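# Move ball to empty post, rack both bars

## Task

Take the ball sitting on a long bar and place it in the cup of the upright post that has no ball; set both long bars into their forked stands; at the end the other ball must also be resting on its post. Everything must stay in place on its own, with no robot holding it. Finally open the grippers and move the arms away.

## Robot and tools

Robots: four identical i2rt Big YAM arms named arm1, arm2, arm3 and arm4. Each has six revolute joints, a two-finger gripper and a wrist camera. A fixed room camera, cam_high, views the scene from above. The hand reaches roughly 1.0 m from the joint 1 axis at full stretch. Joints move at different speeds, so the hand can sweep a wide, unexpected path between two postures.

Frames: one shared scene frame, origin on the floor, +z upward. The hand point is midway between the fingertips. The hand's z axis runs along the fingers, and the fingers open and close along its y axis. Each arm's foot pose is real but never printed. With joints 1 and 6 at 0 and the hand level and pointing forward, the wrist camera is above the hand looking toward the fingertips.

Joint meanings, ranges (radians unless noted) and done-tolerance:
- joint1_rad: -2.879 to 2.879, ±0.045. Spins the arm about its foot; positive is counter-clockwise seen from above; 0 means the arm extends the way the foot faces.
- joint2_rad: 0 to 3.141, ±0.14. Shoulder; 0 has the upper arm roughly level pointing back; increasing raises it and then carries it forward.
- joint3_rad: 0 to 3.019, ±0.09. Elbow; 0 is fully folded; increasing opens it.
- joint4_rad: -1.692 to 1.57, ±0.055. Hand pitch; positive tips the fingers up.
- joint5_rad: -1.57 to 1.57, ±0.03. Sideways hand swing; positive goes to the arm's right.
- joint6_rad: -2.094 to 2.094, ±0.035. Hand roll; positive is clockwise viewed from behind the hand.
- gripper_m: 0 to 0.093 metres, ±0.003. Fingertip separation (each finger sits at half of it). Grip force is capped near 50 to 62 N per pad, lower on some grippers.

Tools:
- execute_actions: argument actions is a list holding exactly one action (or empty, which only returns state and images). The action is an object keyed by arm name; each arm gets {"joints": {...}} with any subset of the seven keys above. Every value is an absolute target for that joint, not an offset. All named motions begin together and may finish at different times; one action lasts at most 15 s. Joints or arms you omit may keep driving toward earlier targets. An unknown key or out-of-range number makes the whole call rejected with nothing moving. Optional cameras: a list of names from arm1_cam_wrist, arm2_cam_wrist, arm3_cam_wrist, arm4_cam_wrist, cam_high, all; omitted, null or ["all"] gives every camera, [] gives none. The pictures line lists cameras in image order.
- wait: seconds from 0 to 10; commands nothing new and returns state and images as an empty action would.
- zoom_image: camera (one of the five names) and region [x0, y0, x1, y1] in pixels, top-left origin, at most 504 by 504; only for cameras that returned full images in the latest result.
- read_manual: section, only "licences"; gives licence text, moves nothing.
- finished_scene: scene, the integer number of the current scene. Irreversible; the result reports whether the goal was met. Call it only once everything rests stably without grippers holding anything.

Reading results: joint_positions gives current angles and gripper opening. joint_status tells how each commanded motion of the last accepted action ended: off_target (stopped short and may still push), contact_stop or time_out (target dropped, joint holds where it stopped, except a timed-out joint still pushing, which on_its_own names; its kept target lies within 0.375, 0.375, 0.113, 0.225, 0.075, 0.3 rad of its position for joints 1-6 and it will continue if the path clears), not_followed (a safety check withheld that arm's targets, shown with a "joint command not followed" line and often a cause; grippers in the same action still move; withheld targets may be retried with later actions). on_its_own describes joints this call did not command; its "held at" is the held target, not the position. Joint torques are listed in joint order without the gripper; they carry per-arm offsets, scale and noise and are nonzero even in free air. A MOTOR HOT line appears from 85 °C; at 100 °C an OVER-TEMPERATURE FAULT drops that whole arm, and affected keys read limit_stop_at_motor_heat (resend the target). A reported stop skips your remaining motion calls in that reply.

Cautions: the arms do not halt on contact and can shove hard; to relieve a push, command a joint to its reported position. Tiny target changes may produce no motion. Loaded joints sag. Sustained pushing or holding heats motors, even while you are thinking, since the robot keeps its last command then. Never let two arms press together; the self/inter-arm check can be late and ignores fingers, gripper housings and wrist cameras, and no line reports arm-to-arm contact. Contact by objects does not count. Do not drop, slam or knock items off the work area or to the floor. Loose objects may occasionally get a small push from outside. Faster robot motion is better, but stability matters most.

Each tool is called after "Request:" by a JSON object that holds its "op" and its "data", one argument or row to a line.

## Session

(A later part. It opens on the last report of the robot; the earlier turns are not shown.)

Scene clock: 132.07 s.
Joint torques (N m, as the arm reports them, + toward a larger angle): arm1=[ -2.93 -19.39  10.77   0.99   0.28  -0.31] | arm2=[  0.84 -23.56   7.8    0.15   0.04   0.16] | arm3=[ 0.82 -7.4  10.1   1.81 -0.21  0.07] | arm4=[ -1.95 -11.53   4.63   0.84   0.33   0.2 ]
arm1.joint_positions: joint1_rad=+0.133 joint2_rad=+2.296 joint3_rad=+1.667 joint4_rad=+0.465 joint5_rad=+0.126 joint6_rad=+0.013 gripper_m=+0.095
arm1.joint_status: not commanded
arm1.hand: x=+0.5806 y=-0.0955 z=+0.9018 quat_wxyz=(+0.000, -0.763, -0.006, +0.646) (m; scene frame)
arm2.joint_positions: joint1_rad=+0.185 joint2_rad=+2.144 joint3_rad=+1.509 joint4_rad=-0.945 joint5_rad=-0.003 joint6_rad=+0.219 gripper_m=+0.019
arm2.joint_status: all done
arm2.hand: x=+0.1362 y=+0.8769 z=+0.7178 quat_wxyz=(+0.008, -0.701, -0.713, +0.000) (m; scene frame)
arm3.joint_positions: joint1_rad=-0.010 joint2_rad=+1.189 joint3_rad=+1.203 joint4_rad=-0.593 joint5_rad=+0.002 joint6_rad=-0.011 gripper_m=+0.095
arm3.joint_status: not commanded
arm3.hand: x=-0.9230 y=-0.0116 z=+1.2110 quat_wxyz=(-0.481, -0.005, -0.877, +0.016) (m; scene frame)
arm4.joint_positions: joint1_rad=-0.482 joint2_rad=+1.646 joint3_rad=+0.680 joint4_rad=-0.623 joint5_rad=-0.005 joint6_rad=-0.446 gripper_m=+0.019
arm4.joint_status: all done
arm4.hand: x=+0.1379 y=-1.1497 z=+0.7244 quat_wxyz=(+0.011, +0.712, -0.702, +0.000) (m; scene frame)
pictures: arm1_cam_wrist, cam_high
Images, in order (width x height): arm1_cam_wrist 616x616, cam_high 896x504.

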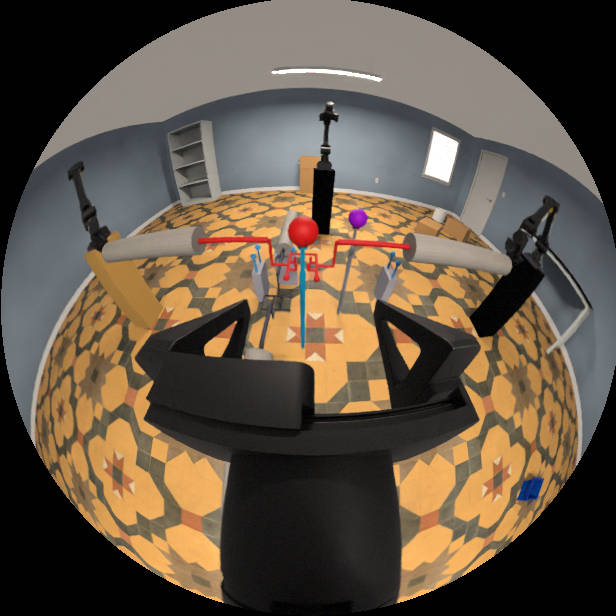

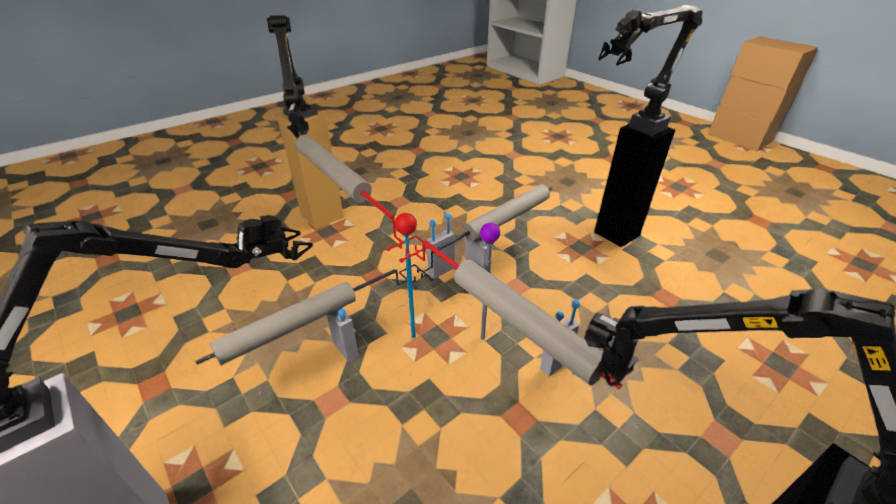

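Request:
{"op": "execute_actions", "data": {
  "actions": [
    {"arm2":{"joints":{"joint1_rad":0.074,"joint6_rad":0.121,"joint2_rad":2.09,"joint3_rad":1.47,"joint4_rad":-0.924}},"arm4":{"joints":{"joint1_rad":-0.285,"joint6_rad":-0.229,"joint2_rad":1.583,"joint3_rad":0.619,"joint4_rad":-0.6}}}
  ],
  "cameras": ["arm1_cam_wrist"]
}}

Request:
{"op": "execute_actions", "data": {
  "actions": [
    {"arm2":{"joints":{"joint1_rad":-0.047,"joint6_rad":0,"joint2_rad":2.08,"joint3_rad":1.455,"joint4_rad":-0.916}},"arm4":{"joints":{"joint1_rad":0.02,"joint6_rad":0.07,"joint2_rad":1.568,"joint3_rad":0.6}}}
  ],
  "cameras": ["cam_high"]
}}

Request:
{"op": "execute_actions", "data": {
  "actions": [
    {"arm2":{"joints":{"joint2_rad":1.99,"joint3_rad":1.5,"joint4_rad":-1.04}},"arm4":{"joints":{"joint2_rad":1.42,"joint3_rad":0.67,"joint4_rad":-0.8}}}
  ],
  "cameras": []
}}

Request:
{"op": "execute_actions", "data": {
  "actions": [
    {"arm2":{"joints":{"joint2_rad":1.9,"joint3_rad":1.555,"joint4_rad":-1.17}},"arm4":{"joints":{"joint2_rad":1.285,"joint3_rad":0.76,"joint4_rad":-1.018}}}
  ],
  "cameras": ["cam_high","arm1_cam_wrist"]
}}

Scene clock: 147.63 s.
Joint torques (N m, as the arm reports them, + toward a larger angle): arm1=[ -2.92 -19.39  10.78   0.99   0.28  -0.3 ] | arm2=[  1.98 -25.93   7.59  -0.23   0.01   0.3 ] | arm3=[ 1.06 -7.36 10.    1.82 -0.2   0.05] | arm4=[ -1.46 -10.34   5.16   0.56   0.37   0.28]
arm1.joint_positions: joint1_rad=+0.133 joint2_rad=+2.296 joint3_rad=+1.667 joint4_rad=+0.465 joint5_rad=+0.126 joint6_rad=+0.013 gripper_m=+0.095
arm1.joint_status: not commanded
arm1.hand: x=+0.5806 y=-0.0955 z=+0.9018 quat_wxyz=(+0.000, -0.763, -0.006, +0.646) (m; scene frame)
arm2.joint_positions: joint1_rad=+0.066 joint2_rad=+2.134 joint3_rad=+1.462 joint4_rad=-0.914 joint5_rad=-0.002 joint6_rad=+0.100 gripper_m=+0.019
arm2.joint_status: all done
arm2.hand: x=+0.0655 y=+0.8772 z=+0.7102 quat_wxyz=(+0.010, -0.702, -0.713, -0.002) (m; scene frame)
arm3.joint_positions: joint1_rad=-0.010 joint2_rad=+1.189 joint3_rad=+1.203 joint4_rad=-0.593 joint5_rad=+0.002 joint6_rad=-0.011 gripper_m=+0.095
arm3.joint_status: not commanded
arm3.hand: x=-0.9230 y=-0.0116 z=+1.2110 quat_wxyz=(-0.481, -0.005, -0.877, +0.016) (m; scene frame)
arm4.joint_positions: joint1_rad=-0.280 joint2_rad=+1.599 joint3_rad=+0.614 joint4_rad=-0.601 joint5_rad=-0.006 joint6_rad=-0.247 gripper_m=+0.019
arm4.joint_status: all done
arm4.hand: x=+0.0694 y=-1.1499 z=+0.7248 quat_wxyz=(+0.008, +0.713, -0.701, +0.001) (m; scene frame)
pictures: arm1_cam_wrist
Images, in order (width x height): arm1_cam_wrist 616x616.

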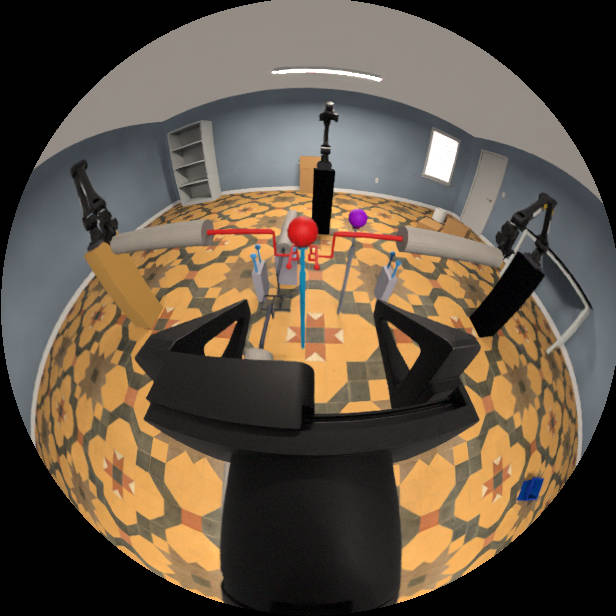

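Scene clock: 148.67 s.
Joint torques (N m, as the arm reports them, + toward a larger angle): arm1=[ -2.93 -19.4   10.77   0.99   0.28  -0.31] | arm2=[  2.09 -25.49   7.65  -0.02   0.01   0.25] | arm3=[ 1.12 -7.28 10.02  1.83 -0.21  0.05] | arm4=[ -1.46 -10.76   4.93   0.44   0.39   0.17]
arm1.joint_positions: joint1_rad=+0.133 joint2_rad=+2.296 joint3_rad=+1.667 joint4_rad=+0.465 joint5_rad=+0.126 joint6_rad=+0.013 gripper_m=+0.095
arm1.joint_status: not commanded
arm1.hand: x=+0.5806 y=-0.0955 z=+0.9018 quat_wxyz=(+0.000, -0.763, -0.006, +0.646) (m; scene frame)
arm2.joint_positions: joint1_rad=-0.056 joint2_rad=+2.124 joint3_rad=+1.446 joint4_rad=-0.911 joint5_rad=-0.002 joint6_rad=-0.015 gripper_m=+0.019
arm2.joint_status: all done
arm2.hand: x=-0.0051 y=+0.8786 z=+0.7119 quat_wxyz=(+0.010, -0.705, -0.710, -0.004) (m; scene frame)
arm3.joint_positions: joint1_rad=-0.010 joint2_rad=+1.189 joint3_rad=+1.203 joint4_rad=-0.593 joint5_rad=+0.002 joint6_rad=-0.011 gripper_m=+0.095
arm3.joint_status: not commanded
arm3.hand: x=-0.9230 y=-0.0116 z=+1.2110 quat_wxyz=(-0.481, -0.005, -0.877, +0.016) (m; scene frame)
arm4.joint_positions: joint1_rad=+0.021 joint2_rad=+1.590 joint3_rad=+0.598 joint4_rad=-0.601 joint5_rad=-0.006 joint6_rad=+0.061 gripper_m=+0.019
arm4.joint_status: all done
arm4.hand: x=-0.0221 y=-1.1504 z=+0.7240 quat_wxyz=(+0.010, +0.711, -0.703, +0.006) (m; scene frame)
pictures: cam_high
Images, in order (width x height): cam_high 896x504.

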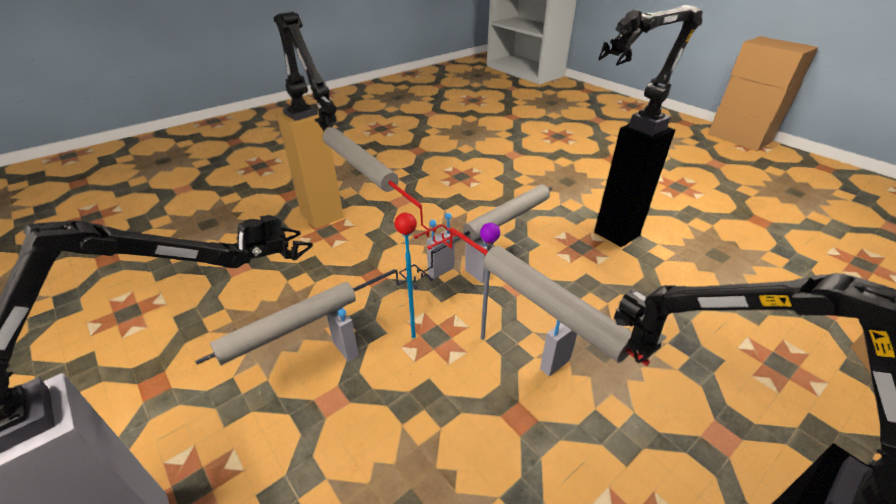

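Scene clock: 149.63 s.
Joint torques (N m, as the arm reports them, + toward a larger angle): arm1=[ -2.97 -19.4   10.77   0.99   0.28  -0.31] | arm2=[  2.44 -22.35  10.7   -0.58   0.     0.23] | arm3=[ 1.11 -7.36 10.03  1.89 -0.2   0.07] | arm4=[-1.94 -8.99  8.7  -0.45  0.39  0.15]
arm1.joint_positions: joint1_rad=+0.133 joint2_rad=+2.296 joint3_rad=+1.667 joint4_rad=+0.465 joint5_rad=+0.126 joint6_rad=+0.013 gripper_m=+0.095
arm1.joint_status: not commanded
arm1.hand: x=+0.5806 y=-0.0955 z=+0.9018 quat_wxyz=(+0.000, -0.763, -0.006, +0.646) (m; scene frame)
arm2.joint_positions: joint1_rad=-0.056 joint2_rad=+2.004 joint3_rad=+1.459 joint4_rad=-1.021 joint5_rad=-0.002 joint6_rad=-0.015 gripper_m=+0.019
arm2.joint_status: all done
arm2.hand: x=-0.0042 y=+0.8797 z=+0.7821 quat_wxyz=(+0.002, -0.705, -0.710, +0.005) (m; scene frame)
arm3.joint_positions: joint1_rad=-0.010 joint2_rad=+1.189 joint3_rad=+1.203 joint4_rad=-0.593 joint5_rad=+0.002 joint6_rad=-0.011 gripper_m=+0.095
arm3.joint_status: not commanded
arm3.hand: x=-0.9230 y=-0.0116 z=+1.2110 quat_wxyz=(-0.481, -0.005, -0.877, +0.016) (m; scene frame)
arm4.joint_positions: joint1_rad=+0.021 joint2_rad=+1.423 joint3_rad=+0.631 joint4_rad=-0.781 joint5_rad=-0.005 joint6_rad=+0.062 gripper_m=+0.019
arm4.joint_status: all done
arm4.hand: x=-0.0220 y=-1.1500 z=+0.7790 quat_wxyz=(+0.004, +0.711, -0.704, -0.001) (m; scene frame)
pictures: none
No camera images: the call's "cameras" was empty. Leave "cameras" out to get every camera's image.

Scene clock: 150.63 s.
Joint torques (N m, as the arm reports them, + toward a larger angle): arm1=[ -2.96 -19.4   10.77   0.99   0.28  -0.3 ] | arm2=[  2.21 -22.58  11.65  -0.68   0.01   0.22] | arm3=[ 1.07 -7.3  10.03  1.89 -0.2   0.05] | arm4=[-1.77 -7.5  10.18 -0.48  0.34  0.15]
arm1.joint_positions: joint1_rad=+0.133 joint2_rad=+2.296 joint3_rad=+1.667 joint4_rad=+0.465 joint5_rad=+0.126 joint6_rad=+0.013 gripper_m=+0.095
arm1.joint_status: not commanded
arm1.hand: x=+0.5806 y=-0.0955 z=+0.9018 quat_wxyz=(+0.000, -0.763, -0.006, +0.646) (m; scene frame)
arm2.joint_positions: joint1_rad=-0.056 joint2_rad=+1.921 joint3_rad=+1.511 joint4_rad=-1.149 joint5_rad=-0.002 joint6_rad=-0.015 gripper_m=+0.019
arm2.joint_status: all done
arm2.hand: x=-0.0035 y=+0.8813 z=+0.8449 quat_wxyz=(+0.000, -0.704, -0.710, +0.007) (m; scene frame)
arm3.joint_positions: joint1_rad=-0.010 joint2_rad=+1.189 joint3_rad=+1.203 joint4_rad=-0.593 joint5_rad=+0.002 joint6_rad=-0.011 gripper_m=+0.095
arm3.joint_status: not commanded
arm3.hand: x=-0.9230 y=-0.0116 z=+1.2110 quat_wxyz=(-0.481, -0.005, -0.877, +0.016) (m; scene frame)
arm4.joint_positions: joint1_rad=+0.021 joint2_rad=+1.289 joint3_rad=+0.713 joint4_rad=-0.997 joint5_rad=-0.005 joint6_rad=+0.062 gripper_m=+0.019
arm4.joint_status: all done
arm4.hand: x=-0.0218 y=-1.1490 z=+0.8413 quat_wxyz=(+0.003, +0.710, -0.704, -0.001) (m; scene frame)
pictures: arm1_cam_wrist, cam_high
Images, in order (width x height): arm1_cam_wrist 616x616, cam_high 896x504.

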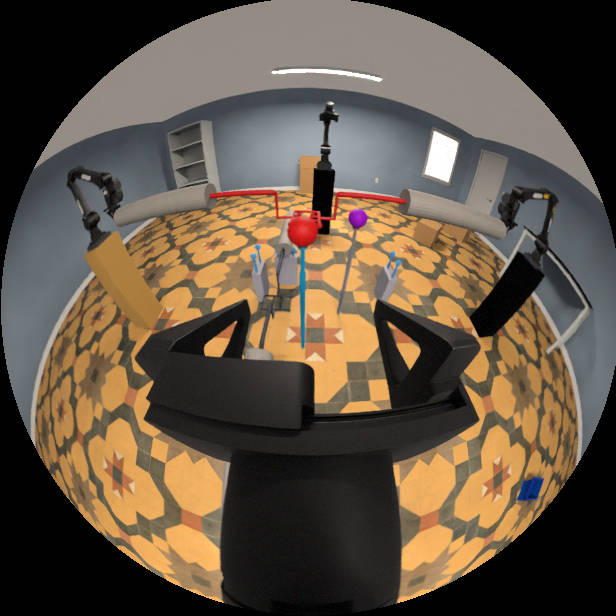

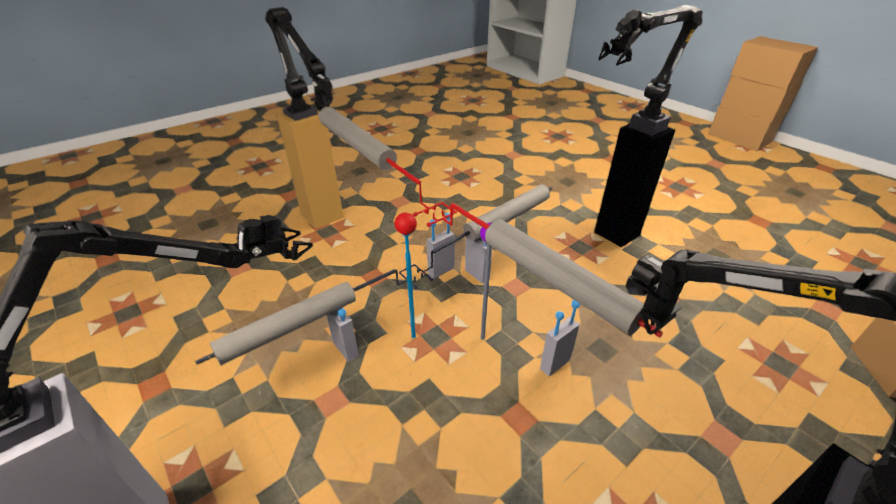

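Request:
{"op": "execute_actions", "data": {
  "actions": [
    {"arm2":{"joints":{"joint1_rad":-0.273,"joint6_rad":-0.226,"joint2_rad":1.94,"joint3_rad":1.6,"joint4_rad":-1.19}},"arm4":{"joints":{"joint1_rad":0.351,"joint6_rad":0.401,"joint2_rad":1.35,"joint3_rad":0.83}}}
  ],
  "cameras": []
}}

Request:
{"op": "execute_actions", "data": {
  "actions": [
    {"arm2":{"joints":{"joint1_rad":-0.521,"joint6_rad":-0.474,"joint2_rad":2.08,"joint3_rad":1.83,"joint4_rad":-1.28}},"arm4":{"joints":{"joint1_rad":0.707,"joint6_rad":0.757,"joint2_rad":1.57,"joint3_rad":1.07,"joint4_rad":-1.031}}}
  ],
  "cameras": []
}}

Request:
{"op": "execute_actions", "data": {
  "actions": [
    {"arm2":{"joints":{"joint1_rad":-0.57,"joint6_rad":-0.525,"joint2_rad":1.975,"joint3_rad":1.555,"joint4_rad":-1.13}},"arm4":{"joints":{"joint1_rad":0.625,"joint6_rad":0.675,"joint2_rad":1.725,"joint3_rad":1.19,"joint4_rad":-1.005}}}
  ],
  "cameras": []
}}

Request:
{"op": "execute_actions", "data": {
  "actions": [
    {"arm2":{"joints":{"joint1_rad":-0.63,"joint6_rad":-0.585,"joint2_rad":2.06,"joint3_rad":1.283,"joint4_rad":-0.784}},"arm4":{"joints":{"joint1_rad":0.555,"joint6_rad":0.605,"joint2_rad":2.04,"joint3_rad":1.26,"joint4_rad":-0.766}}}
  ],
  "cameras": []
}}

Request:
{"op": "execute_actions", "data": {
  "actions": [
    {"arm2":{"joints":{"joint2_rad":2.263,"joint3_rad":1.31,"joint4_rad":-0.595}},"arm4":{"joints":{"joint2_rad":2.247,"joint3_rad":1.27,"joint4_rad":-0.573}}}
  ],
  "cameras": []
}}

Request:
{"op": "execute_actions", "data": {
  "actions": [
    {"arm2":{"joints":{"joint2_rad":2.466,"joint3_rad":1.375,"joint4_rad":-0.462}},"arm4":{"joints":{"joint2_rad":2.453,"joint3_rad":1.335,"joint4_rad":-0.437}}}
  ]
}}

Scene clock: 165.33 s.
Joint torques (N m, as the arm reports them, + toward a larger angle): arm1=[ -2.91 -19.4   10.76   0.99   0.28  -0.3 ] | arm2=[  1.72 -21.53  11.58  -0.16  -0.04   0.27] | arm3=[ 0.75 -7.37 10.    1.82 -0.21  0.07] | arm4=[-1.84 -9.83  9.32  0.09  0.19  0.22]
arm1.joint_positions: joint1_rad=+0.133 joint2_rad=+2.296 joint3_rad=+1.667 joint4_rad=+0.465 joint5_rad=+0.126 joint6_rad=+0.013 gripper_m=+0.095
arm1.joint_status: not commanded
arm1.hand: x=+0.5806 y=-0.0955 z=+0.9018 quat_wxyz=(+0.000, -0.763, -0.006, +0.646) (m; scene frame)
arm2.joint_positions: joint1_rad=-0.278 joint2_rad=+1.946 joint3_rad=+1.557 joint4_rad=-1.180 joint5_rad=-0.002 joint6_rad=-0.246 gripper_m=+0.019
arm2.joint_status: all done
arm2.hand: x=-0.1305 y=+0.8874 z=+0.8490 quat_wxyz=(+0.003, -0.701, -0.713, +0.004) (m; scene frame)
arm3.joint_positions: joint1_rad=-0.010 joint2_rad=+1.189 joint3_rad=+1.203 joint4_rad=-0.593 joint5_rad=+0.002 joint6_rad=-0.011 gripper_m=+0.095
arm3.joint_status: not commanded
arm3.hand: x=-0.9230 y=-0.0116 z=+1.2110 quat_wxyz=(-0.481, -0.005, -0.877, +0.016) (m; scene frame)
arm4.joint_positions: joint1_rad=+0.351 joint2_rad=+1.362 joint3_rad=+0.797 joint4_rad=-1.005 joint5_rad=-0.001 joint6_rad=+0.385 gripper_m=+0.019
arm4.joint_status: all done
arm4.hand: x=-0.1296 y=-1.1438 z=+0.8466 quat_wxyz=(+0.001, +0.713, -0.701, -0.001) (m; scene frame)
pictures: none
No camera images: the call's "cameras" was empty. Leave "cameras" out to get every camera's image.

Scene clock: 166.73 s.
Joint torques (N m, as the arm reports them, + toward a larger angle): arm1=[ -2.97 -19.41  10.77   1.     0.28  -0.31] | arm2=[  1.55 -26.73  11.72  -0.19  -0.2    0.27] | arm3=[ 1.09 -7.41  9.97  1.9  -0.22  0.04] | arm4=[ -0.99 -13.66   9.23   0.23   0.32   0.25]
arm1.joint_positions: joint1_rad=+0.133 joint2_rad=+2.296 joint3_rad=+1.667 joint4_rad=+0.465 joint5_rad=+0.126 joint6_rad=+0.013 gripper_m=+0.095
arm1.joint_status: not commanded
arm1.hand: x=+0.5806 y=-0.0955 z=+0.9018 quat_wxyz=(+0.000, -0.763, -0.006, +0.646) (m; scene frame)
arm2.joint_positions: joint1_rad=-0.525 joint2_rad=+2.111 joint3_rad=+1.787 joint4_rad=-1.272 joint5_rad=+0.003 joint6_rad=-0.492 gripper_m=+0.019
arm2.joint_status: all done
arm2.hand: x=-0.2891 y=+0.8896 z=+0.8368 quat_wxyz=(+0.009, -0.701, -0.713, -0.008) (m; scene frame)
arm3.joint_positions: joint1_rad=-0.010 joint2_rad=+1.189 joint3_rad=+1.203 joint4_rad=-0.593 joint5_rad=+0.002 joint6_rad=-0.011 gripper_m=+0.095
arm3.joint_status: not commanded
arm3.hand: x=-0.9230 y=-0.0116 z=+1.2110 quat_wxyz=(-0.481, -0.005, -0.877, +0.016) (m; scene frame)
arm4.joint_positions: joint1_rad=+0.707 joint2_rad=+1.590 joint3_rad=+1.042 joint4_rad=-1.027 joint5_rad=-0.004 joint6_rad=+0.740 gripper_m=+0.019
arm4.joint_status: all done
arm4.hand: x=-0.2899 y=-1.1434 z=+0.8449 quat_wxyz=(+0.003, +0.713, -0.701, +0.002) (m; scene frame)
pictures: none
No camera images: the call's "cameras" was empty. Leave "cameras" out to get every camera's image.

Scene clock: 167.67 s.
Joint torques (N m, as the arm reports them, + toward a larger angle): arm1=[ -2.94 -19.39  10.77   0.99   0.28  -0.3 ] | arm2=[  0.69 -25.28   8.6    0.25   0.07   0.15] | arm3=[ 1.13 -7.38 10.    1.82 -0.2   0.07] | arm4=[ -1.19 -15.3   10.01   0.2   -0.12   0.23]
arm1.joint_positions: joint1_rad=+0.133 joint2_rad=+2.296 joint3_rad=+1.667 joint4_rad=+0.465 joint5_rad=+0.126 joint6_rad=+0.013 gripper_m=+0.095
arm1.joint_status: not commanded
arm1.hand: x=+0.5806 y=-0.0955 z=+0.9018 quat_wxyz=(+0.000, -0.763, -0.006, +0.646) (m; scene frame)
arm2.joint_positions: joint1_rad=-0.566 joint2_rad=+2.016 joint3_rad=+1.549 joint4_rad=-1.130 joint5_rad=-0.005 joint6_rad=-0.534 gripper_m=+0.019
arm2.joint_status: all done
arm2.hand: x=-0.2864 y=+0.9451 z=+0.8088 quat_wxyz=(+0.005, -0.701, -0.713, -0.010) (m; scene frame)
arm3.joint_positions: joint1_rad=-0.010 joint2_rad=+1.189 joint3_rad=+1.203 joint4_rad=-0.593 joint5_rad=+0.002 joint6_rad=-0.011 gripper_m=+0.095
arm3.joint_status: not commanded
arm3.hand: x=-0.9230 y=-0.0116 z=+1.2110 quat_wxyz=(-0.481, -0.005, -0.877, +0.016) (m; scene frame)
arm4.joint_positions: joint1_rad=+0.621 joint2_rad=+1.749 joint3_rad=+1.142 joint4_rad=-0.998 joint5_rad=+0.004 joint6_rad=+0.658 gripper_m=+0.019
arm4.joint_status: all done
arm4.hand: x=-0.2859 y=-1.0881 z=+0.8098 quat_wxyz=(+0.001, +0.712, -0.702, +0.017) (m; scene frame)
pictures: none
No camera images: the call's "cameras" was empty. Leave "cameras" out to get every camera's image.

Scene clock: 168.87 s.
Joint torques (N m, as the arm reports them, + toward a larger angle): arm1=[ -2.92 -19.4   10.77   0.99   0.28  -0.31] | arm2=[  0.65 -21.73   6.46   0.43   0.02   0.14] | arm3=[ 1.21 -7.59  9.98  1.84 -0.2   0.06] | arm4=[ -1.13 -18.12   8.01  -0.05  -0.11   0.31]
arm1.joint_positions: joint1_rad=+0.133 joint2_rad=+2.296 joint3_rad=+1.667 joint4_rad=+0.465 joint5_rad=+0.126 joint6_rad=+0.013 gripper_m=+0.095
arm1.joint_status: not commanded
arm1.hand: x=+0.5806 y=-0.0955 z=+0.9018 quat_wxyz=(+0.000, -0.763, -0.006, +0.646) (m; scene frame)
arm2.joint_positions: joint1_rad=-0.622 joint2_rad=+2.079 joint3_rad=+1.281 joint4_rad=-0.788 joint5_rad=-0.005 joint6_rad=-0.593 gripper_m=+0.019
arm2.joint_status: all done
arm2.hand: x=-0.2872 y=+1.0057 z=+0.6930 quat_wxyz=(+0.004, -0.700, -0.714, -0.004) (m; scene frame)
arm3.joint_positions: joint1_rad=-0.010 joint2_rad=+1.189 joint3_rad=+1.203 joint4_rad=-0.593 joint5_rad=+0.002 joint6_rad=-0.011 gripper_m=+0.095
arm3.joint_status: not commanded
arm3.hand: x=-0.9230 y=-0.0116 z=+1.2110 quat_wxyz=(-0.481, -0.005, -0.877, +0.016) (m; scene frame)
arm4.joint_positions: joint1_rad=+0.545 joint2_rad=+2.064 joint3_rad=+1.228 joint4_rad=-0.757 joint5_rad=+0.005 joint6_rad=+0.581 gripper_m=+0.019
arm4.joint_status: all done
arm4.hand: x=-0.2857 y=-1.0261 z=+0.6843 quat_wxyz=(+0.001, +0.712, -0.702, +0.012) (m; scene frame)
pictures: none
No camera images: the call's "cameras" was empty. Leave "cameras" out to get every camera's image.

Scene clock: 169.90 s.
Joint torques (N m, as the arm reports them, + toward a larger angle): arm1=[ -2.97 -19.4   10.77   0.99   0.28  -0.3 ] | arm2=[  0.26 -23.27   6.63  -0.18   0.03   0.15] | arm3=[ 0.92 -7.18  9.96  1.85 -0.2   0.06] | arm4=[ -0.34 -19.34   5.71  -0.12  -0.12   0.38]
arm1.joint_positions: joint1_rad=+0.133 joint2_rad=+2.296 joint3_rad=+1.667 joint4_rad=+0.465 joint5_rad=+0.126 joint6_rad=+0.013 gripper_m=+0.095
arm1.joint_status: not commanded
arm1.hand: x=+0.5806 y=-0.0955 z=+0.9018 quat_wxyz=(+0.000, -0.763, -0.006, +0.646) (m; scene frame)
arm2.joint_positions: joint1_rad=-0.623 joint2_rad=+2.289 joint3_rad=+1.287 joint4_rad=-0.586 joint5_rad=-0.004 joint6_rad=-0.593 gripper_m=+0.019
arm2.joint_status: all done
arm2.hand: x=-0.2863 y=+1.0100 z=+0.5872 quat_wxyz=(+0.004, -0.700, -0.714, -0.005) (m; scene frame)
arm3.joint_positions: joint1_rad=-0.010 joint2_rad=+1.189 joint3_rad=+1.203 joint4_rad=-0.593 joint5_rad=+0.002 joint6_rad=-0.011 gripper_m=+0.095
arm3.joint_status: not commanded
arm3.hand: x=-0.9230 y=-0.0116 z=+1.2110 quat_wxyz=(-0.481, -0.005, -0.877, +0.016) (m; scene frame)
arm4.joint_positions: joint1_rad=+0.543 joint2_rad=+2.274 joint3_rad=+1.254 joint4_rad=-0.562 joint5_rad=+0.005 joint6_rad=+0.582 gripper_m=+0.019
arm4.joint_status: all done
arm4.hand: x=-0.2874 y=-1.0220 z=+0.5859 quat_wxyz=(-0.001, +0.711, -0.703, +0.006) (m; scene frame)
pictures: none
No camera images: the call's "cameras" was empty. Leave "cameras" out to get every camera's image.

Scene clock: 170.90 s.
Joint torques (N m, as the arm reports them, + toward a larger angle): arm1=[ -2.93 -19.41  10.77   0.99   0.28  -0.31] | arm2=[  0.62 -23.12   4.99   0.02  -0.02   0.13] | arm3=[ 0.92 -7.25 10.01  1.81 -0.22  0.06] | arm4=[ -0.62 -19.48   4.23   0.18  -0.07   0.4 ]
arm1.joint_positions: joint1_rad=+0.133 joint2_rad=+2.296 joint3_rad=+1.667 joint4_rad=+0.465 joint5_rad=+0.126 joint6_rad=+0.013 gripper_m=+0.095
arm1.joint_status: not commanded
arm1.hand: x=+0.5806 y=-0.0955 z=+0.9018 quat_wxyz=(+0.000, -0.763, -0.006, +0.646) (m; scene frame)
arm2.joint_positions: joint1_rad=-0.624 joint2_rad=+2.484 joint3_rad=+1.362 joint4_rad=-0.457 joint5_rad=-0.003 joint6_rad=-0.593 gripper_m=+0.019
arm2.joint_status: all done
arm2.hand: x=-0.2895 y=+1.0080 z=+0.5020 quat_wxyz=(+0.004, -0.701, -0.713, +0.000) (m; scene frame)
arm3.joint_positions: joint1_rad=-0.010 joint2_rad=+1.189 joint3_rad=+1.203 joint4_rad=-0.593 joint5_rad=+0.002 joint6_rad=-0.011 gripper_m=+0.095
arm3.joint_status: not commanded
arm3.hand: x=-0.9230 y=-0.0116 z=+1.2110 quat_wxyz=(-0.481, -0.005, -0.877, +0.016) (m; scene frame)
arm4.joint_positions: joint1_rad=+0.545 joint2_rad=+2.476 joint3_rad=+1.324 joint4_rad=-0.429 joint5_rad=+0.004 joint6_rad=+0.583 gripper_m=+0.019
arm4.joint_status: all done
arm4.hand: x=-0.2882 y=-1.0235 z=+0.4981 quat_wxyz=(+0.000, +0.712, -0.703, +0.005) (m; scene frame)
pictures: arm1_cam_wrist, arm2_cam_wrist, arm3_cam_wrist, arm4_cam_wrist, cam_high
Images, in order (width x height): arm1_cam_wrist 616x616, arm2_cam_wrist 616x616, arm3_cam_wrist 616x616, arm4_cam_wrist 616x616, cam_high 896x504.

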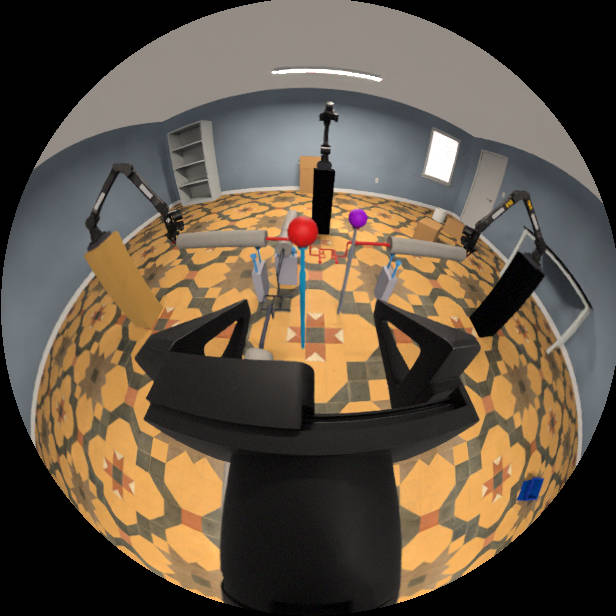

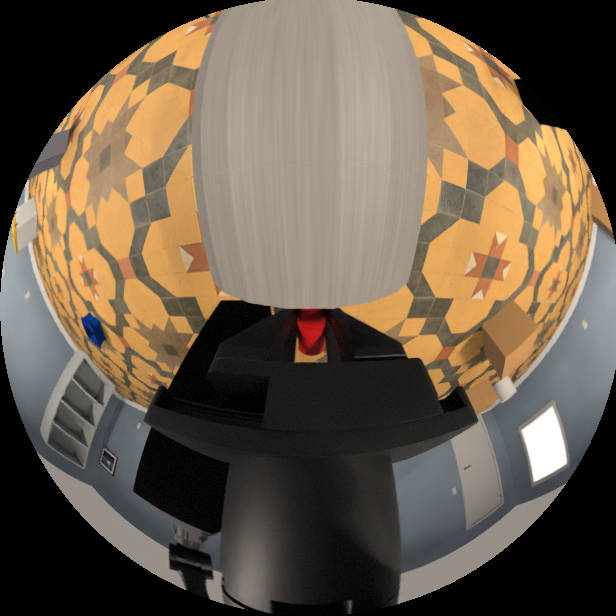

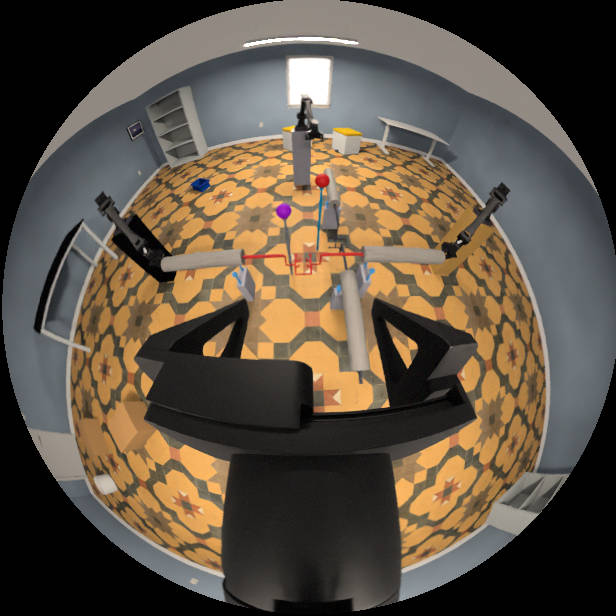

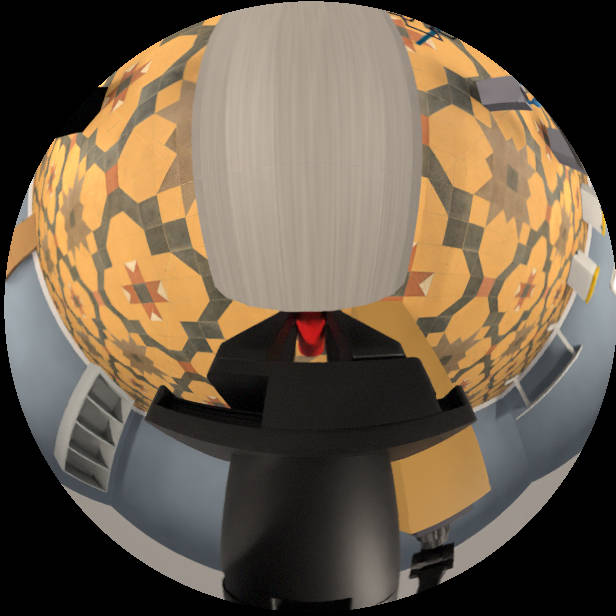

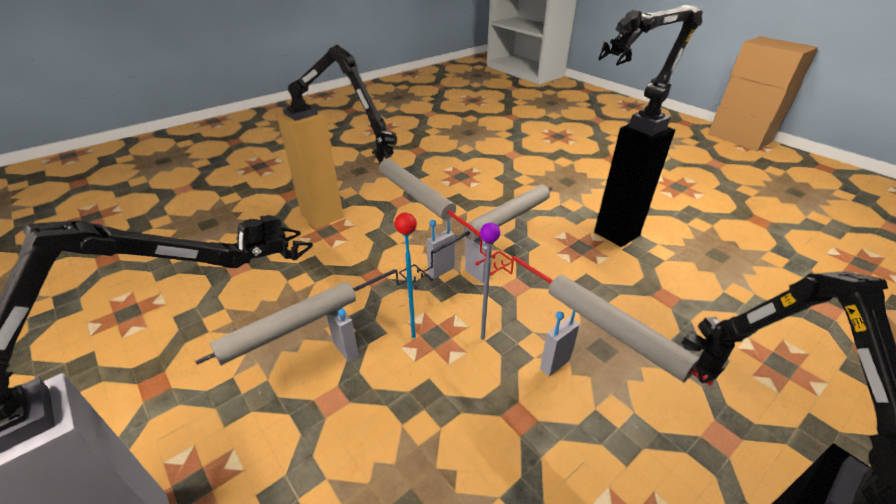

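Request:
{"op": "execute_actions", "data": {
  "actions": [
    {"arm2":{"joints":{"joint1_rad":-0.64,"joint2_rad":2.595,"joint3_rad":1.445,"joint4_rad":-0.38}},"arm4":{"joints":{"joint1_rad":0.568,"joint2_rad":2.578,"joint3_rad":1.405,"joint4_rad":-0.37}}}
  ],
  "cameras": []
}}

Request:
{"op": "execute_actions", "data": {
  "actions": [
    {"arm2":{"joints":{"gripper_m":0.09}},"arm4":{"joints":{"gripper_m":0.09}}}
  ],
  "cameras": []
}}

Request:
{"op": "execute_actions", "data": {
  "actions": [
    {"arm2":{"joints":{"joint2_rad":2.2,"joint3_rad":1.2,"joint4_rad":-0.62}},"arm4":{"joints":{"joint2_rad":2.2,"joint3_rad":1.17,"joint4_rad":-0.6}}}
  ],
  "cameras": ["cam_high"]
}}

Scene clock: 180.50 s.
Joint torques (N m, as the arm reports them, + toward a larger angle): arm1=[ -2.95 -19.4   10.77   0.99   0.28  -0.31] | arm2=[  0.39 -23.26   4.8    0.39  -0.1    0.16] | arm3=[ 0.81 -7.42 10.02  1.76 -0.19  0.05] | arm4=[ -0.63 -19.31   4.42   0.39   0.02   0.19]
arm1.joint_positions: joint1_rad=+0.133 joint2_rad=+2.296 joint3_rad=+1.667 joint4_rad=+0.465 joint5_rad=+0.126 joint6_rad=+0.013 gripper_m=+0.095
arm1.joint_status: not commanded
arm1.hand: x=+0.5806 y=-0.0955 z=+0.9018 quat_wxyz=(+0.000, -0.763, -0.006, +0.646) (m; scene frame)
arm2.joint_positions: joint1_rad=-0.629 joint2_rad=+2.604 joint3_rad=+1.429 joint4_rad=-0.383 joint5_rad=-0.001 joint6_rad=-0.593 gripper_m=+0.019
arm2.joint_status: all done
arm2.hand: x=-0.2957 y=+1.0054 z=+0.4515 quat_wxyz=(+0.003, -0.702, -0.712, +0.010) (m; scene frame)
arm3.joint_positions: joint1_rad=-0.010 joint2_rad=+1.189 joint3_rad=+1.203 joint4_rad=-0.593 joint5_rad=+0.002 joint6_rad=-0.011 gripper_m=+0.095
arm3.joint_status: not commanded
arm3.hand: x=-0.9230 y=-0.0116 z=+1.2110 quat_wxyz=(-0.481, -0.005, -0.877, +0.016) (m; scene frame)
arm4.joint_positions: joint1_rad=+0.560 joint2_rad=+2.592 joint3_rad=+1.390 joint4_rad=-0.370 joint5_rad=+0.002 joint6_rad=+0.595 gripper_m=+0.019
arm4.joint_status: all done
arm4.hand: x=-0.2966 y=-1.0253 z=+0.4504 quat_wxyz=(+0.000, +0.712, -0.702, +0.000) (m; scene frame)
pictures: none
No camera images: the call's "cameras" was empty. Leave "cameras" out to get every camera's image.

Scene clock: 181.20 s.
Joint torques (N m, as the arm reports them, + toward a larger angle): arm1=[ -2.95 -19.38  10.77   0.99   0.28  -0.3 ] | arm2=[  0.14 -22.87   4.83   0.38  -0.05   0.17] | arm3=[ 1.11 -7.33 10.01  1.86 -0.21  0.06] | arm4=[ -0.79 -18.7    4.4    0.46   0.     0.17]
arm1.joint_positions: joint1_rad=+0.133 joint2_rad=+2.296 joint3_rad=+1.667 joint4_rad=+0.465 joint5_rad=+0.126 joint6_rad=+0.013 gripper_m=+0.095
arm1.joint_status: not commanded
arm1.hand: x=+0.5806 y=-0.0955 z=+0.9018 quat_wxyz=(+0.000, -0.763, -0.006, +0.646) (m; scene frame)
arm2.joint_positions: joint1_rad=-0.629 joint2_rad=+2.604 joint3_rad=+1.429 joint4_rad=-0.383 joint5_rad=-0.002 joint6_rad=-0.593 gripper_m=+0.090
arm2.joint_status: all done
arm2.hand: x=-0.2957 y=+1.0051 z=+0.4517 quat_wxyz=(+0.002, -0.702, -0.712, +0.010) (m; scene frame)
arm3.joint_positions: joint1_rad=-0.010 joint2_rad=+1.189 joint3_rad=+1.203 joint4_rad=-0.593 joint5_rad=+0.002 joint6_rad=-0.011 gripper_m=+0.095
arm3.joint_status: not commanded
arm3.hand: x=-0.9230 y=-0.0116 z=+1.2110 quat_wxyz=(-0.481, -0.005, -0.877, +0.016) (m; scene frame)
arm4.joint_positions: joint1_rad=+0.561 joint2_rad=+2.587 joint3_rad=+1.390 joint4_rad=-0.370 joint5_rad=+0.003 joint6_rad=+0.597 gripper_m=+0.090
arm4.joint_status: all done
arm4.hand: x=-0.2983 y=-1.0237 z=+0.4529 quat_wxyz=(-0.001, +0.712, -0.702, -0.002) (m; scene frame)
pictures: none
No camera images: the call's "cameras" was empty. Leave "cameras" out to get every camera's image.

Scene clock: 182.53 s.
Joint torques (N m, as the arm reports them, + toward a larger angle): arm1=[ -2.97 -19.37  10.77   0.99   0.28  -0.3 ] | arm2=[  0.24 -17.49   5.27  -0.12  -0.03   0.15] | arm3=[ 0.98 -7.61  9.92  1.87 -0.19  0.06] | arm4=[ -0.82 -14.8    4.36  -0.2    0.03   0.18]
arm1.joint_positions: joint1_rad=+0.133 joint2_rad=+2.296 joint3_rad=+1.667 joint4_rad=+0.465 joint5_rad=+0.126 joint6_rad=+0.013 gripper_m=+0.095
arm1.joint_status: not commanded
arm1.hand: x=+0.5806 y=-0.0955 z=+0.9018 quat_wxyz=(+0.000, -0.763, -0.006, +0.646) (m; scene frame)
arm2.joint_positions: joint1_rad=-0.629 joint2_rad=+2.176 joint3_rad=+1.198 joint4_rad=-0.612 joint5_rad=-0.002 joint6_rad=-0.593 gripper_m=+0.090
arm2.joint_status: all done
arm2.hand: x=-0.2770 y=+1.0303 z=+0.6245 quat_wxyz=(+0.005, -0.703, -0.712, -0.006) (m; scene frame)
arm3.joint_positions: joint1_rad=-0.010 joint2_rad=+1.189 joint3_rad=+1.203 joint4_rad=-0.593 joint5_rad=+0.002 joint6_rad=-0.011 gripper_m=+0.095
arm3.joint_status: not commanded
arm3.hand: x=-0.9230 y=-0.0116 z=+1.2110 quat_wxyz=(-0.481, -0.005, -0.877, +0.016) (m; scene frame)
arm4.joint_positions: joint1_rad=+0.561 joint2_rad=+2.186 joint3_rad=+1.175 joint4_rad=-0.590 joint5_rad=+0.002 joint6_rad=+0.598 gripper_m=+0.090
arm4.joint_status: all done
arm4.hand: x=-0.2814 y=-1.0474 z=+0.6130 quat_wxyz=(+0.002, +0.712, -0.702, +0.015) (m; scene frame)
pictures: cam_high
Images, in order (width x height): cam_high 896x504.

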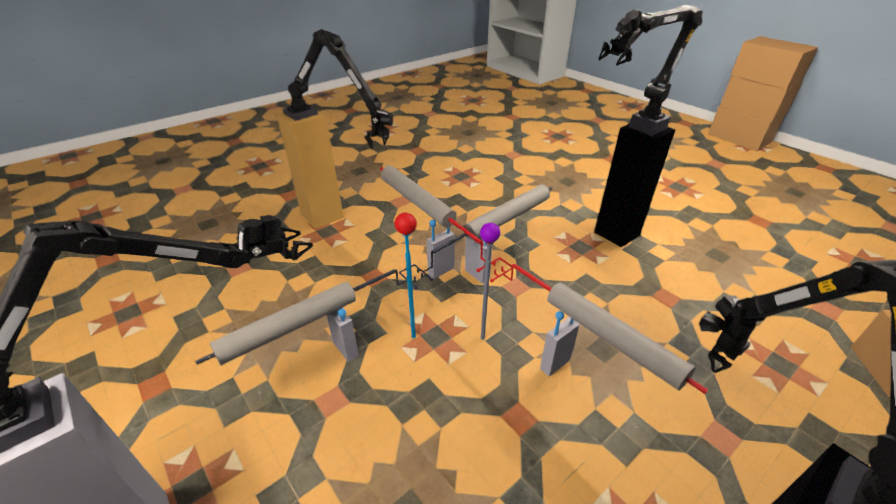

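Request:
{"op": "finished_scene", "data": {
  "scene": 1
}}

The scene is finished: the task was done.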